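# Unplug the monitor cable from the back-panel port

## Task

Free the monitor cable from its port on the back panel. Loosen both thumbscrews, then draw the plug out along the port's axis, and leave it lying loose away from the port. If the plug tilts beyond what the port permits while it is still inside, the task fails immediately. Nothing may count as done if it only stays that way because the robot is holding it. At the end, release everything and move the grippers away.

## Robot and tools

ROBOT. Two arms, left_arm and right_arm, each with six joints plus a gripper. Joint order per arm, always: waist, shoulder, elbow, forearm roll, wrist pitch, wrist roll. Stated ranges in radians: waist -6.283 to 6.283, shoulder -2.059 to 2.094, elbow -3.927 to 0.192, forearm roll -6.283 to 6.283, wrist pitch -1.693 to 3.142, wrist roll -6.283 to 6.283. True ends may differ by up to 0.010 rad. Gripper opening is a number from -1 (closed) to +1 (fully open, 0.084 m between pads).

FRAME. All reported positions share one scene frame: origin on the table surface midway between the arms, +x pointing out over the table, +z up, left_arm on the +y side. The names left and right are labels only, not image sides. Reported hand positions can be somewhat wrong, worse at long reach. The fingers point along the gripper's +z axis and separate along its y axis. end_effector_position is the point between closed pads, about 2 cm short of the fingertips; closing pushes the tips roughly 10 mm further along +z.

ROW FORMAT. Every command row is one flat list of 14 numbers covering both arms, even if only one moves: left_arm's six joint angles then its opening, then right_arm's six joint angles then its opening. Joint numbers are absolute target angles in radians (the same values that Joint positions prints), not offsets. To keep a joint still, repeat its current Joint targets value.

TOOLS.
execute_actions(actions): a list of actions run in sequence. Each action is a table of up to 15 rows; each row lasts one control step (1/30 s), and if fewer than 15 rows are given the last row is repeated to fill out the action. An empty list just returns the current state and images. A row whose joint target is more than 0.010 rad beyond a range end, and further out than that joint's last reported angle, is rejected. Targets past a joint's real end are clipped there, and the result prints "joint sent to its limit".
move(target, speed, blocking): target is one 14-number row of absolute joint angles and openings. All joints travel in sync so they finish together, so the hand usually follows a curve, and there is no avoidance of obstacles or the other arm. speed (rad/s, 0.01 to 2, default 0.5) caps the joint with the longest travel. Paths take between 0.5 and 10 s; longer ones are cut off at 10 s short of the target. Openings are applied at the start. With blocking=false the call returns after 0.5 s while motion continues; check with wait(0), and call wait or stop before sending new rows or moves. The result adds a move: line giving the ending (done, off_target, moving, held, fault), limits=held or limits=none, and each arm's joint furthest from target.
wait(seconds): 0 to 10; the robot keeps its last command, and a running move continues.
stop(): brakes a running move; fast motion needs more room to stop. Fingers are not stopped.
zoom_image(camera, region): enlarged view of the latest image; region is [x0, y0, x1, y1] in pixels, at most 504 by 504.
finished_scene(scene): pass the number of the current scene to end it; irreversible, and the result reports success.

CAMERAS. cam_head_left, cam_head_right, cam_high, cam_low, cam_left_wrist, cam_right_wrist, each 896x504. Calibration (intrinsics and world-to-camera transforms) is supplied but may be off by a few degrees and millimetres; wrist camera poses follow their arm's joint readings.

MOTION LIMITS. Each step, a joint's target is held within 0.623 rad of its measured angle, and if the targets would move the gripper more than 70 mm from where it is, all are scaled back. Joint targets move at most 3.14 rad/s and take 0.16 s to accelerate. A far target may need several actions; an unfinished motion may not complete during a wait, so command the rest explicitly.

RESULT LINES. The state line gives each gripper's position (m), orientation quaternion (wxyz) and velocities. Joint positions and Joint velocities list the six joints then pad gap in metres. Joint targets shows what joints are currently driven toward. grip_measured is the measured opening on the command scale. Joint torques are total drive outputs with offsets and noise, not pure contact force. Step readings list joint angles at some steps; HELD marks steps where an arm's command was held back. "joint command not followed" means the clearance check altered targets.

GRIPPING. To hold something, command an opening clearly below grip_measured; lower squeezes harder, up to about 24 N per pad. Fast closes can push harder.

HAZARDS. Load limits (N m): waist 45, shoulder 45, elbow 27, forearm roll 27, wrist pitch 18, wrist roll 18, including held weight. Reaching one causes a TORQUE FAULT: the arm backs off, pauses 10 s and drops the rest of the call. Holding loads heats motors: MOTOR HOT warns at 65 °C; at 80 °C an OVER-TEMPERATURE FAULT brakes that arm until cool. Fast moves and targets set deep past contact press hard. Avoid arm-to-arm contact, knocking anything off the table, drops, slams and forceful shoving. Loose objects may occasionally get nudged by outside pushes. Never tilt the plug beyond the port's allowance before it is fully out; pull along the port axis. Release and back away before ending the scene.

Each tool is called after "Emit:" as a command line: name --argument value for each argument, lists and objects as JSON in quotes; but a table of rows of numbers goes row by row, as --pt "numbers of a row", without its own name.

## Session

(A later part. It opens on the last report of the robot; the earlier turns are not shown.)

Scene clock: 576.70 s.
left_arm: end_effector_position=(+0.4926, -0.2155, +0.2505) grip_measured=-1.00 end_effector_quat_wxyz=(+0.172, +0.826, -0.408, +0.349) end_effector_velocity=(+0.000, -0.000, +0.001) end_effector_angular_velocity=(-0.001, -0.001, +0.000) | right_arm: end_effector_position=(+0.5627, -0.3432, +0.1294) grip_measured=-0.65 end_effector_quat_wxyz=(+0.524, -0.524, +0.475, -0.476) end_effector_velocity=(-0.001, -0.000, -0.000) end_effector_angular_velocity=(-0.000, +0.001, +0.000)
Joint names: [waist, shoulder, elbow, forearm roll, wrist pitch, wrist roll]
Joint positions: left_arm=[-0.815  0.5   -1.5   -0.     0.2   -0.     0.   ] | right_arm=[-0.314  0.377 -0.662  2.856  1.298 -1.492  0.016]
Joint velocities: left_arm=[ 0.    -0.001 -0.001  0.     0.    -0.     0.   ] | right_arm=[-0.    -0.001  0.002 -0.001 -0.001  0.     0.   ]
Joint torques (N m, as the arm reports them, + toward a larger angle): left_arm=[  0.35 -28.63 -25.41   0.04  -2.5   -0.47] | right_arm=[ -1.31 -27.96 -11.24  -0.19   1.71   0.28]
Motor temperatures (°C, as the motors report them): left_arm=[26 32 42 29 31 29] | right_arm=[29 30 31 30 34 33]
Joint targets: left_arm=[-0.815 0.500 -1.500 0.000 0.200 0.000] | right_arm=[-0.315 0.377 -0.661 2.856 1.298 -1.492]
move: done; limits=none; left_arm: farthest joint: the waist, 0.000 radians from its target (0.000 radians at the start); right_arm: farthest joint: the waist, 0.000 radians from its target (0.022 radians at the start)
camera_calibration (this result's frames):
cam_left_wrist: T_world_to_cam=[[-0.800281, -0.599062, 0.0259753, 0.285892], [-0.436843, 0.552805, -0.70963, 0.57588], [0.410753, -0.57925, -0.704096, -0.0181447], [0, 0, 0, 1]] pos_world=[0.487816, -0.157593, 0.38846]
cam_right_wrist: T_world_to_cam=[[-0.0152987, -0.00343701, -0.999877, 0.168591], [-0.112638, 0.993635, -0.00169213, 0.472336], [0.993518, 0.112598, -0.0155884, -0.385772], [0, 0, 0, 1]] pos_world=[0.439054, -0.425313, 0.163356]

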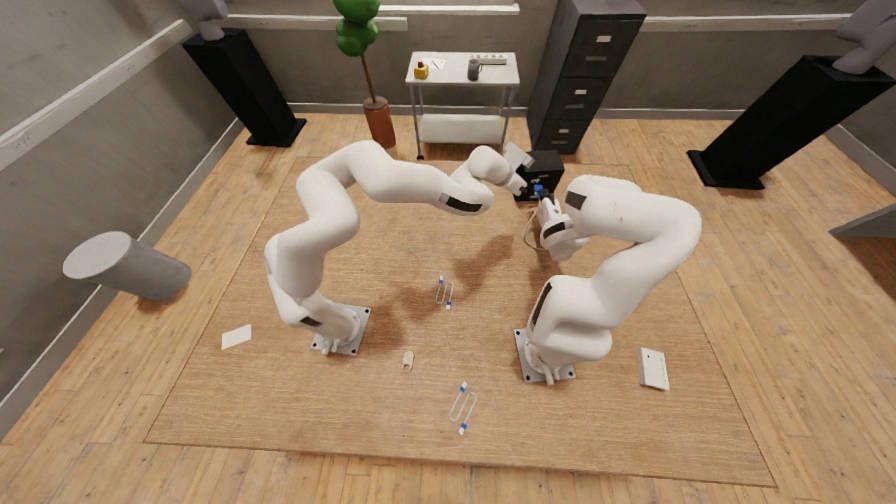

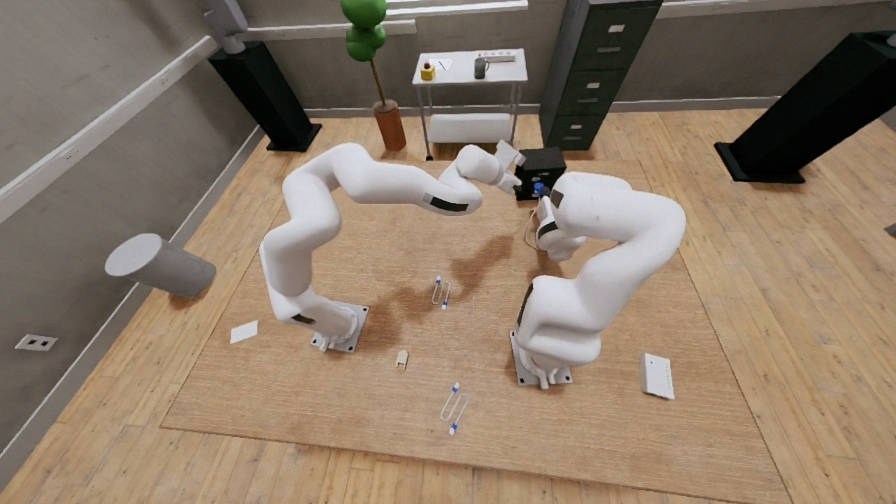

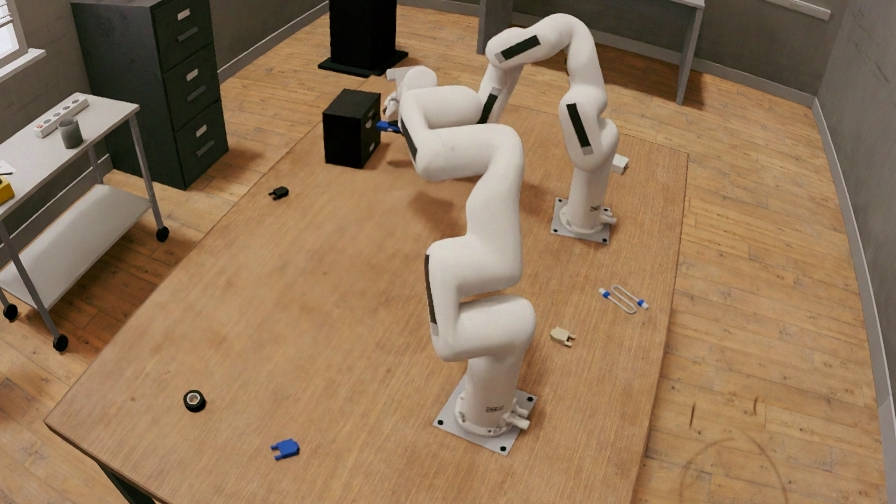

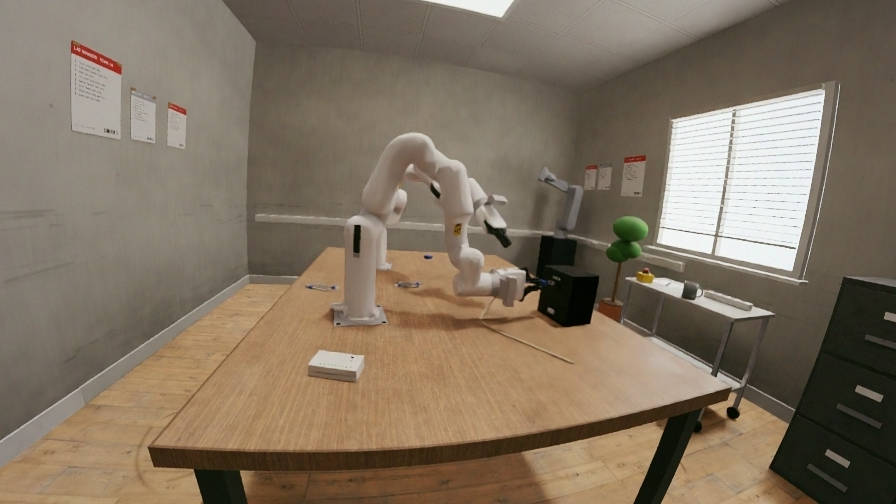

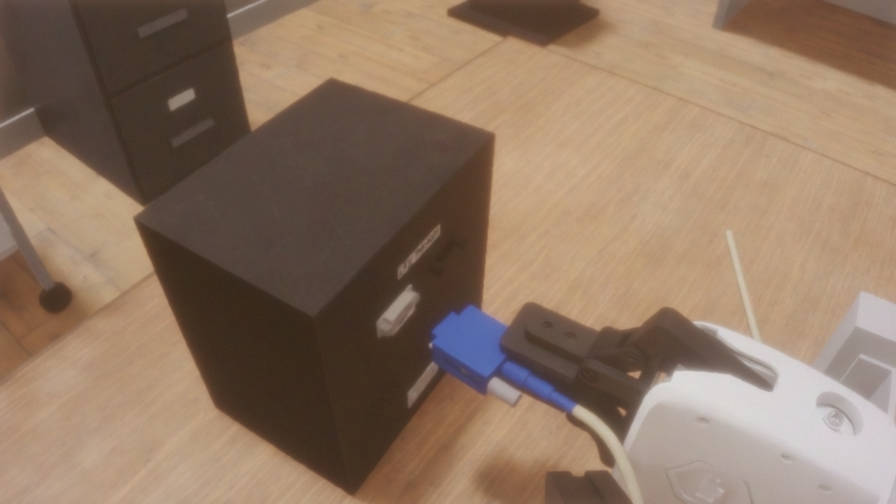

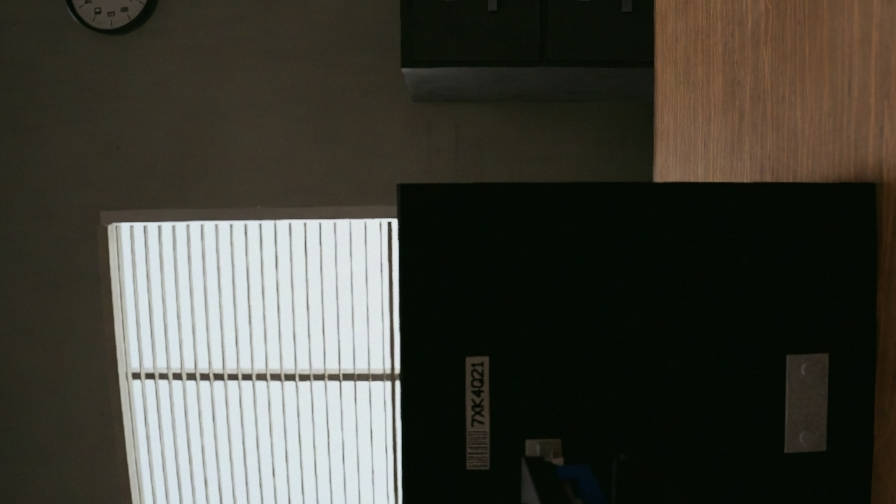

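Out. Lower with pitch and roll (decreasing q6 drops left side).

Emit:
move --target '[-0.815,0.5,-1.5,0,0.2,0,-1,-0.3145,0.3767,-0.6613,2.8563,0.975,-2.1,-1]' --speed 0.3

Emit:
move --target '[-0.815,0.5,-1.5,0,0.2,0,-1,-0.3145,0.3767,-0.6613,2.8563,0.975,-2.1,-0.45]'

Emit:
move --target '[-0.815,0.5,-1.5,0,0.2,0,-1,-0.40,0.25,-0.6613,2.8563,0.975,-2.1,-0.45]' --speed 0.2

Scene clock: 589.27 s.
left_arm: end_effector_position=(+0.4926, -0.2155, +0.2505) grip_measured=-1.00 end_effector_quat_wxyz=(+0.172, +0.826, -0.408, +0.349) end_effector_velocity=(-0.001, -0.001, +0.001) end_effector_angular_velocity=(-0.000, -0.001, -0.002) | right_arm: end_effector_position=(+0.5264, -0.3528, +0.0537) grip_measured=-0.65 end_effector_quat_wxyz=(-0.288, +0.732, -0.348, +0.509) end_effector_velocity=(-0.000, -0.000, -0.000) end_effector_angular_velocity=(-0.002, +0.001, +0.001)
Joint names: [waist, shoulder, elbow, forearm roll, wrist pitch, wrist roll]
Joint positions: left_arm=[-0.815  0.5   -1.5   -0.     0.2   -0.     0.   ] | right_arm=[-0.314  0.377 -0.661  2.856  0.975 -2.1    0.016]
Joint velocities: left_arm=[-0.002 -0.002  0.001  0.     0.     0.001  0.   ] | right_arm=[-0.    -0.001  0.    -0.001 -0.001 -0.002 -0.   ]
Joint torques (N m, as the arm reports them, + toward a larger angle): left_arm=[  0.71 -29.49 -25.12   0.23  -2.11  -0.52] | right_arm=[ -2.08 -27.61 -10.54  -0.09   1.18   0.35]
Motor temperatures (°C, as the motors report them): left_arm=[26 32 42 29 31 29] | right_arm=[29 30 31 30 34 33]
Joint targets: left_arm=[-0.815 0.500 -1.500 0.000 0.200 0.000] | right_arm=[-0.315 0.377 -0.661 2.856 0.975 -2.100]
move: done; limits=none; left_arm: farthest joint: the waist, 0.000 radians from its target (0.000 radians at the start); right_arm: farthest joint: the waist, 0.000 radians from its target (0.000 radians at the start)
camera_calibration (this result's frames):
cam_left_wrist: T_world_to_cam=[[-0.800281, -0.599062, 0.0259752, 0.285892], [-0.436843, 0.552805, -0.70963, 0.57588], [0.410753, -0.57925, -0.704096, -0.0181448], [0, 0, 0, 1]] pos_world=[0.487816, -0.157593, 0.38846]
cam_right_wrist: T_world_to_cam=[[-0.232402, -0.593399, -0.770628, -0.0137762], [-0.253809, 0.801869, -0.540913, 0.513227], [0.93892, 0.069883, -0.336966, -0.318837], [0, 0, 0, 1]] pos_world=[0.426422, -0.397434, 0.159558]

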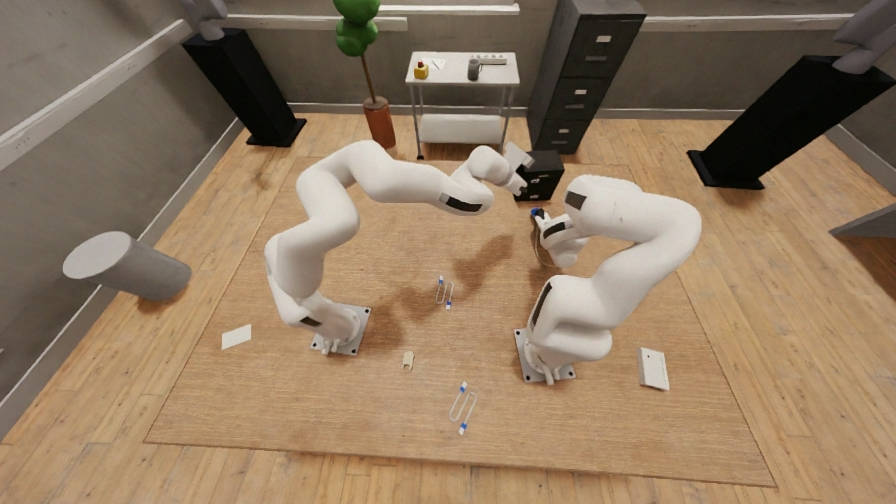

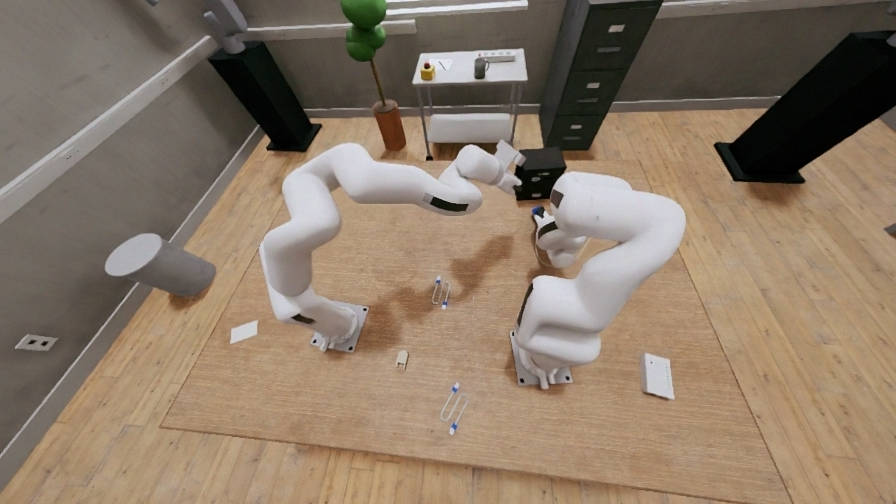

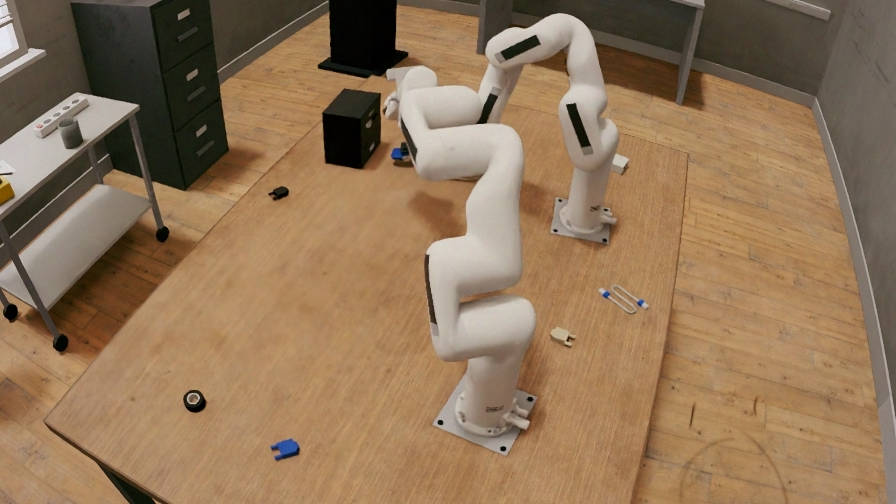

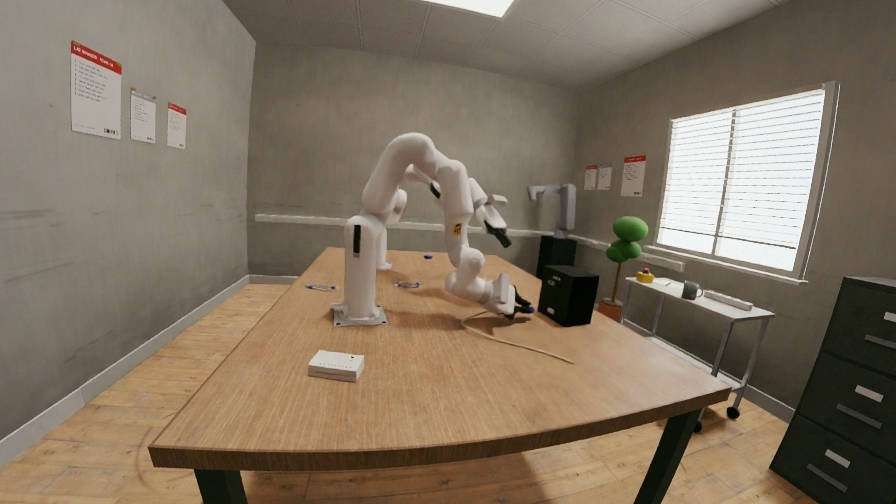

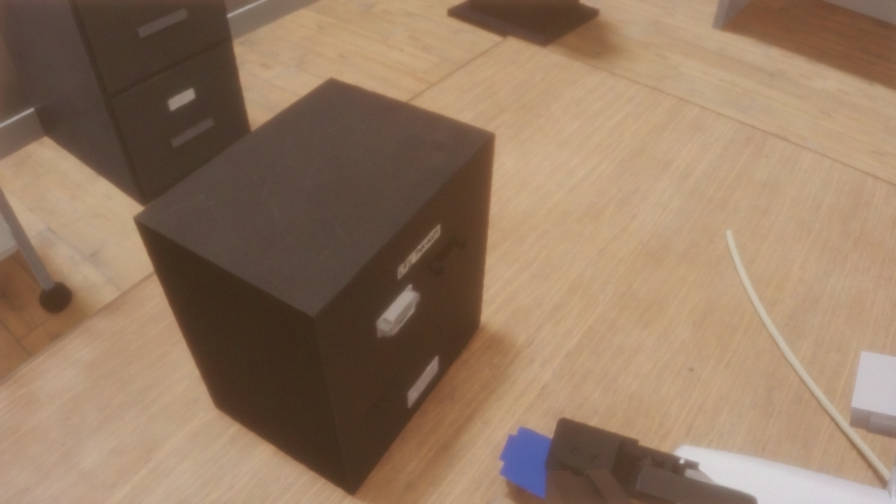

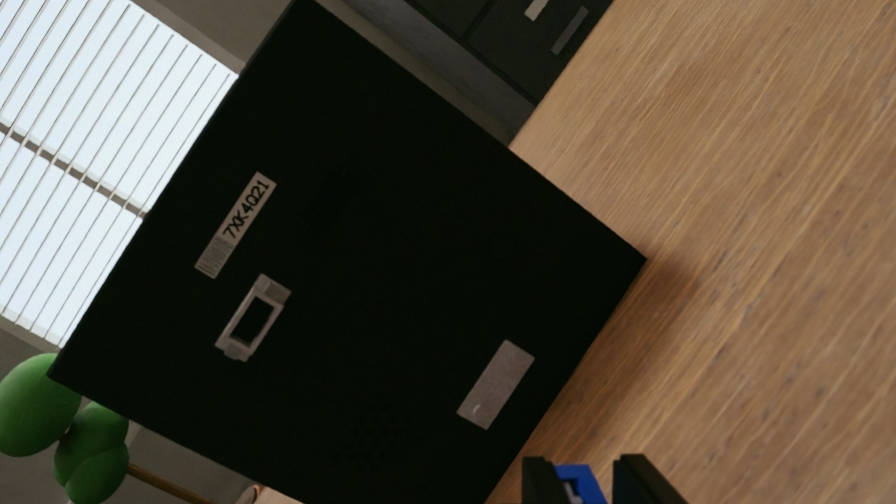

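Scene clock: 589.97 s.
left_arm: end_effector_position=(+0.4926, -0.2155, +0.2505) grip_measured=-1.00 end_effector_quat_wxyz=(+0.172, +0.826, -0.408, +0.349) end_effector_velocity=(-0.000, -0.000, +0.000) end_effector_angular_velocity=(-0.001, +0.000, +0.000) | right_arm: end_effector_position=(+0.5263, -0.3528, +0.0537) grip_measured=-0.47 end_effector_quat_wxyz=(-0.288, +0.732, -0.348, +0.509) end_effector_velocity=(-0.000, -0.000, -0.000) end_effector_angular_velocity=(+0.001, +0.001, -0.001)
Joint names: [waist, shoulder, elbow, forearm roll, wrist pitch, wrist roll]
Joint positions: left_arm=[-0.815  0.5   -1.5   -0.     0.2   -0.     0.   ] | right_arm=[-0.315  0.377 -0.661  2.856  0.975 -2.1    0.024]
Joint velocities: left_arm=[-0.001  0.    -0.001 -0.    -0.    -0.001  0.   ] | right_arm=[-0.    -0.     0.     0.    -0.001  0.001 -0.   ]
Joint torques (N m, as the arm reports them, + toward a larger angle): left_arm=[  1.4  -29.01 -25.13   0.12  -1.95  -0.56] | right_arm=[ -1.73 -26.88 -10.56  -0.09   1.2    0.46]
Motor temperatures (°C, as the motors report them): left_arm=[26 32 42 29 31 29] | right_arm=[29 30 31 30 34 33]
Joint targets: left_arm=[-0.815 0.500 -1.500 0.000 0.200 0.000] | right_arm=[-0.315 0.377 -0.661 2.856 0.975 -2.100]
move: done; limits=none; left_arm: farthest joint: the waist, 0.000 radians from its target (0.000 radians at the start); right_arm: farthest joint: the waist, 0.000 radians from its target (0.000 radians at the start)
camera_calibration (this result's frames):
cam_left_wrist: T_world_to_cam=[[-0.800281, -0.599062, 0.0259752, 0.285892], [-0.436843, 0.552806, -0.709629, 0.57588], [0.410753, -0.57925, -0.704096, -0.0181447], [0, 0, 0, 1]] pos_world=[0.487816, -0.157593, 0.38846]
cam_right_wrist: T_world_to_cam=[[-0.232486, -0.593566, -0.770474, -0.0138414], [-0.253923, 0.801748, -0.541039, 0.513227], [0.938868, 0.069857, -0.337115, -0.318794], [0, 0, 0, 1]] pos_world=[0.426407, -0.397424, 0.159541]

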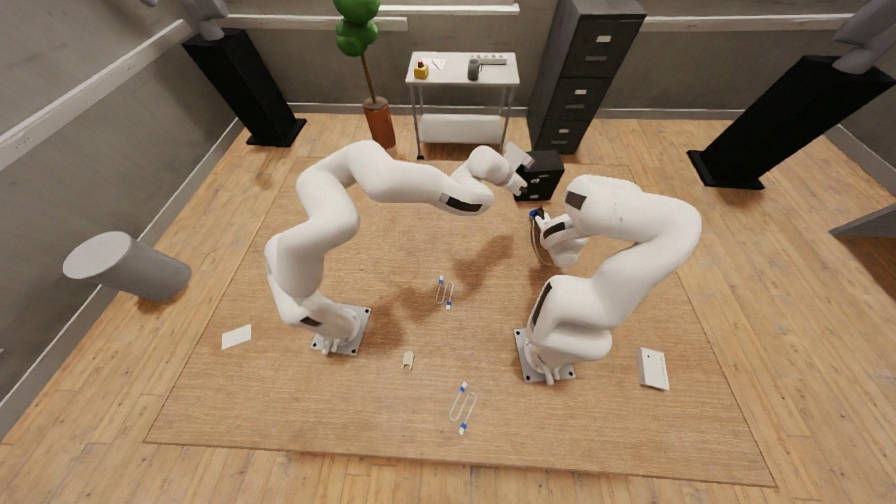

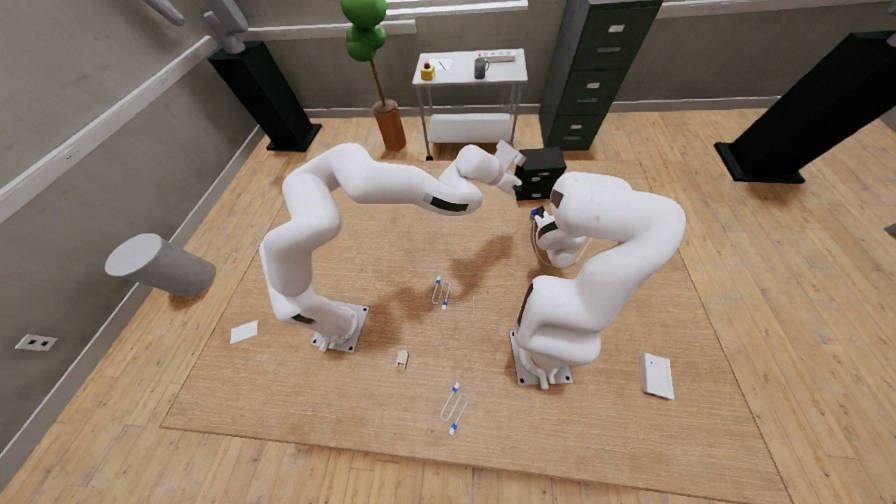

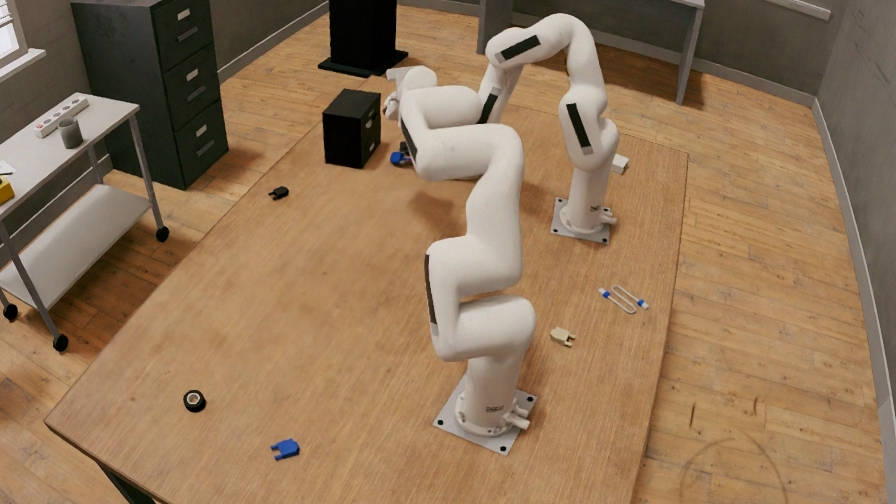

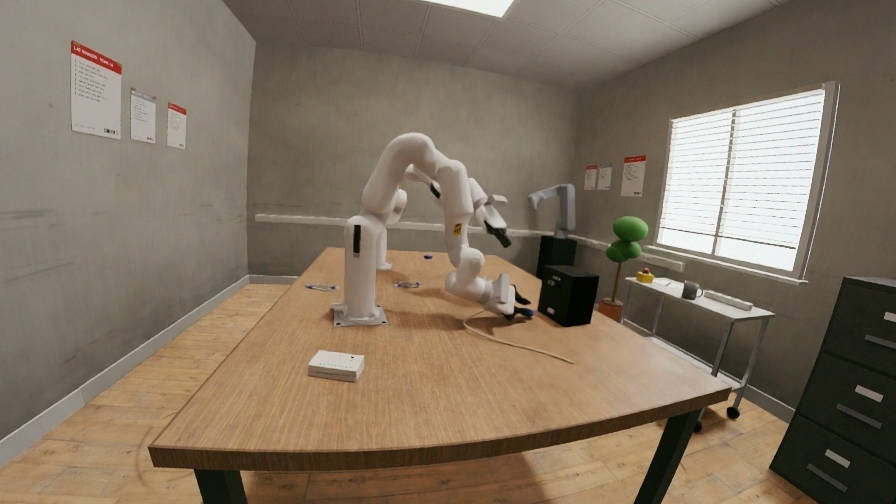

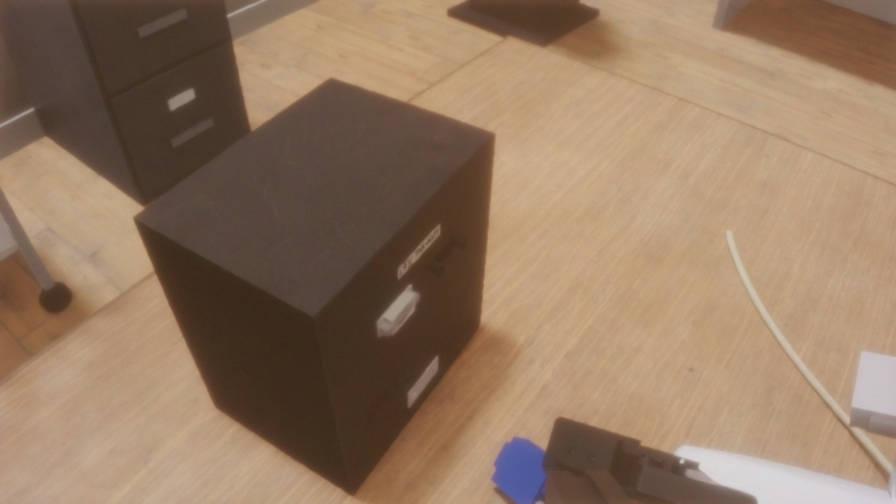

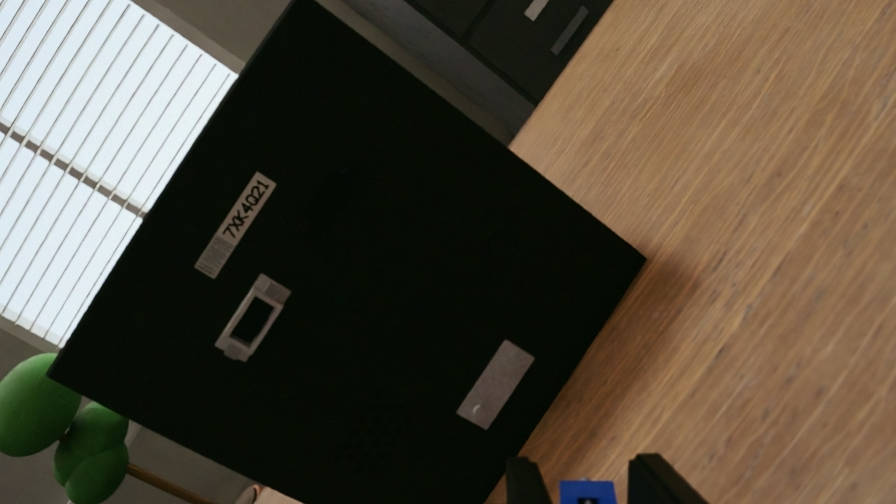

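Scene clock: 591.03 s.
left_arm: end_effector_position=(+0.4926, -0.2155, +0.2505) grip_measured=-1.00 end_effector_quat_wxyz=(+0.172, +0.826, -0.408, +0.349) end_effector_velocity=(+0.001, +0.000, +0.001) end_effector_angular_velocity=(-0.001, -0.000, +0.001) | right_arm: end_effector_position=(+0.5420, -0.4039, +0.1225) grip_measured=-0.47 end_effector_quat_wxyz=(-0.277, +0.688, -0.354, +0.570) end_effector_velocity=(+0.001, -0.002, +0.003) end_effector_angular_velocity=(-0.002, -0.006, -0.002)
Joint names: [waist, shoulder, elbow, forearm roll, wrist pitch, wrist roll]
Joint positions: left_arm=[-0.815  0.5   -1.5   -0.     0.2    0.     0.   ] | right_arm=[-0.4    0.251 -0.661  2.856  0.975 -2.1    0.024]
Joint velocities: left_arm=[ 0.001 -0.    -0.001 -0.001  0.001  0.     0.   ] | right_arm=[-0.003 -0.004 -0.002  0.     0.001 -0.001 -0.   ]
Joint torques (N m, as the arm reports them, + toward a larger angle): left_arm=[  0.08 -28.94 -25.46   0.17  -2.28  -0.66] | right_arm=[ -1.51 -26.37 -12.92  -0.31   1.25   0.41]
Motor temperatures (°C, as the motors report them): left_arm=[26 32 42 29 31 29] | right_arm=[29 30 31 30 34 33]
Joint targets: left_arm=[-0.815 0.500 -1.500 0.000 0.200 0.000] | right_arm=[-0.400 0.250 -0.661 2.856 0.975 -2.100]
move: done; limits=none; left_arm: farthest joint: the waist, 0.000 radians from its target (0.000 radians at the start); right_arm: farthest joint: the shoulder, 0.001 radians from its target (0.127 radians at the start)
camera_calibration (this result's frames):
cam_left_wrist: T_world_to_cam=[[-0.800281, -0.599062, 0.0259751, 0.285892], [-0.436843, 0.552806, -0.70963, 0.57588], [0.410753, -0.57925, -0.704096, -0.0181447], [0, 0, 0, 1]] pos_world=[0.487816, -0.157593, 0.38846]
cam_right_wrist: T_world_to_cam=[[-0.187795, -0.597068, -0.7799, -0.0119916], [-0.116267, 0.801957, -0.585958, 0.526415], [0.975303, -0.019363, -0.220023, -0.37682], [0, 0, 0, 1]] pos_world=[0.426466, -0.436619, 0.216196]

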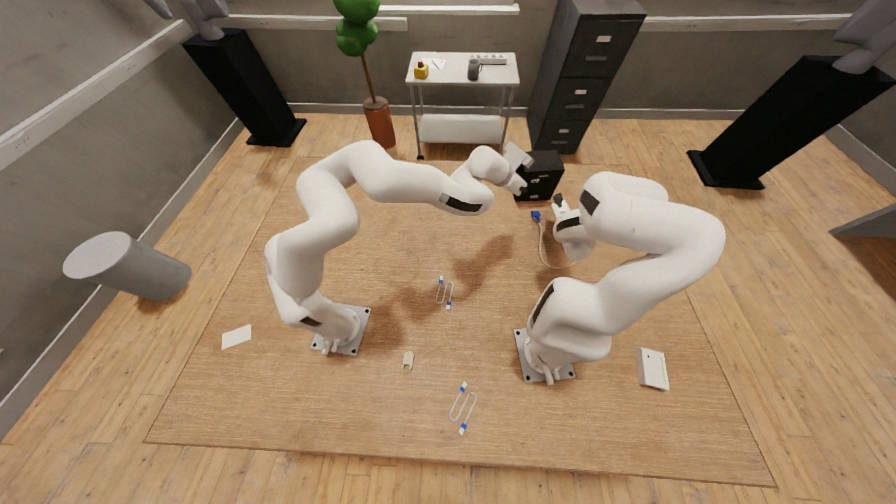

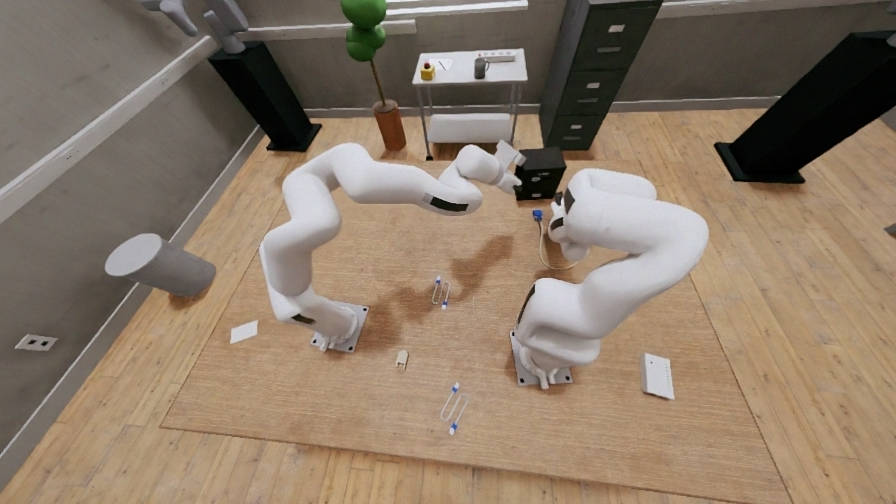

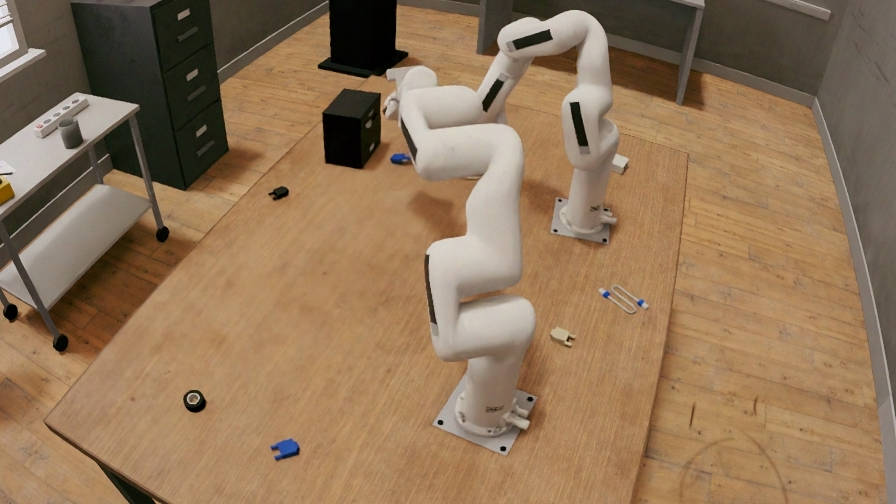

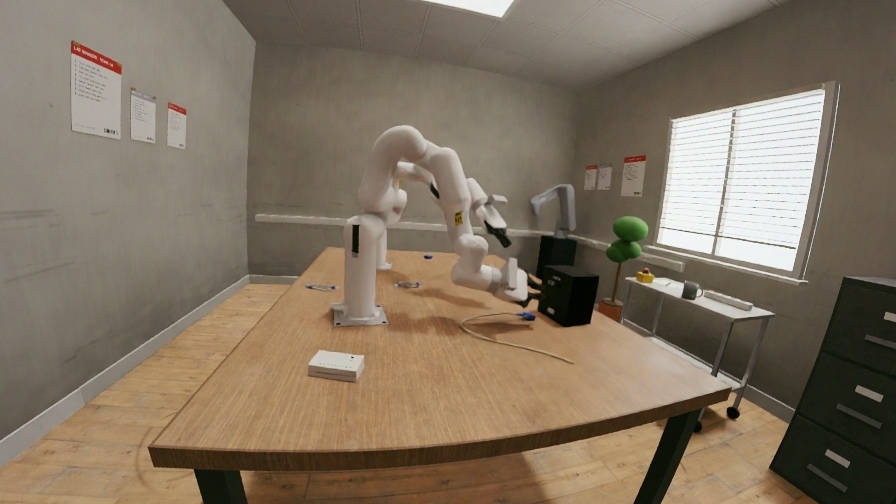

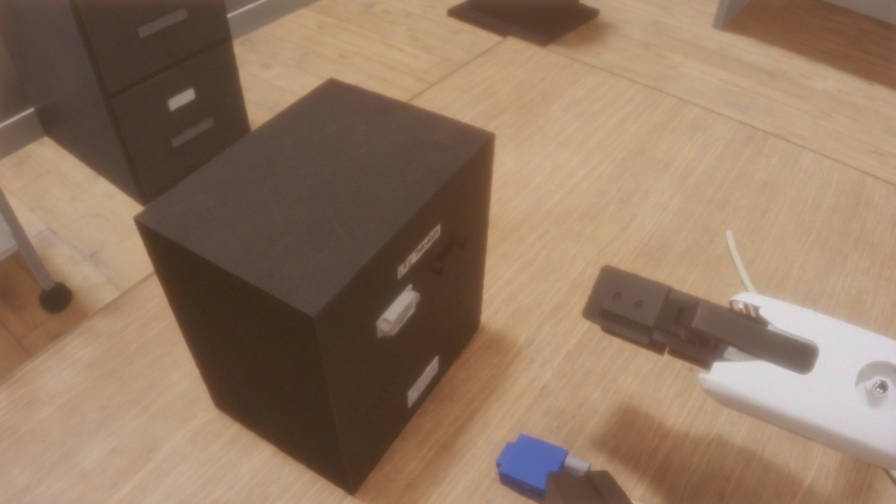

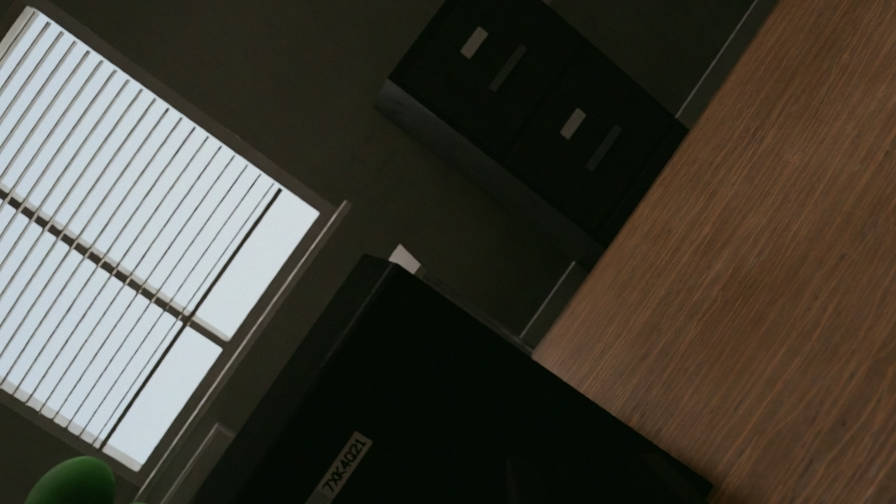

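Emit:
finished_scene --scene 2

The scene is finished: the task was done.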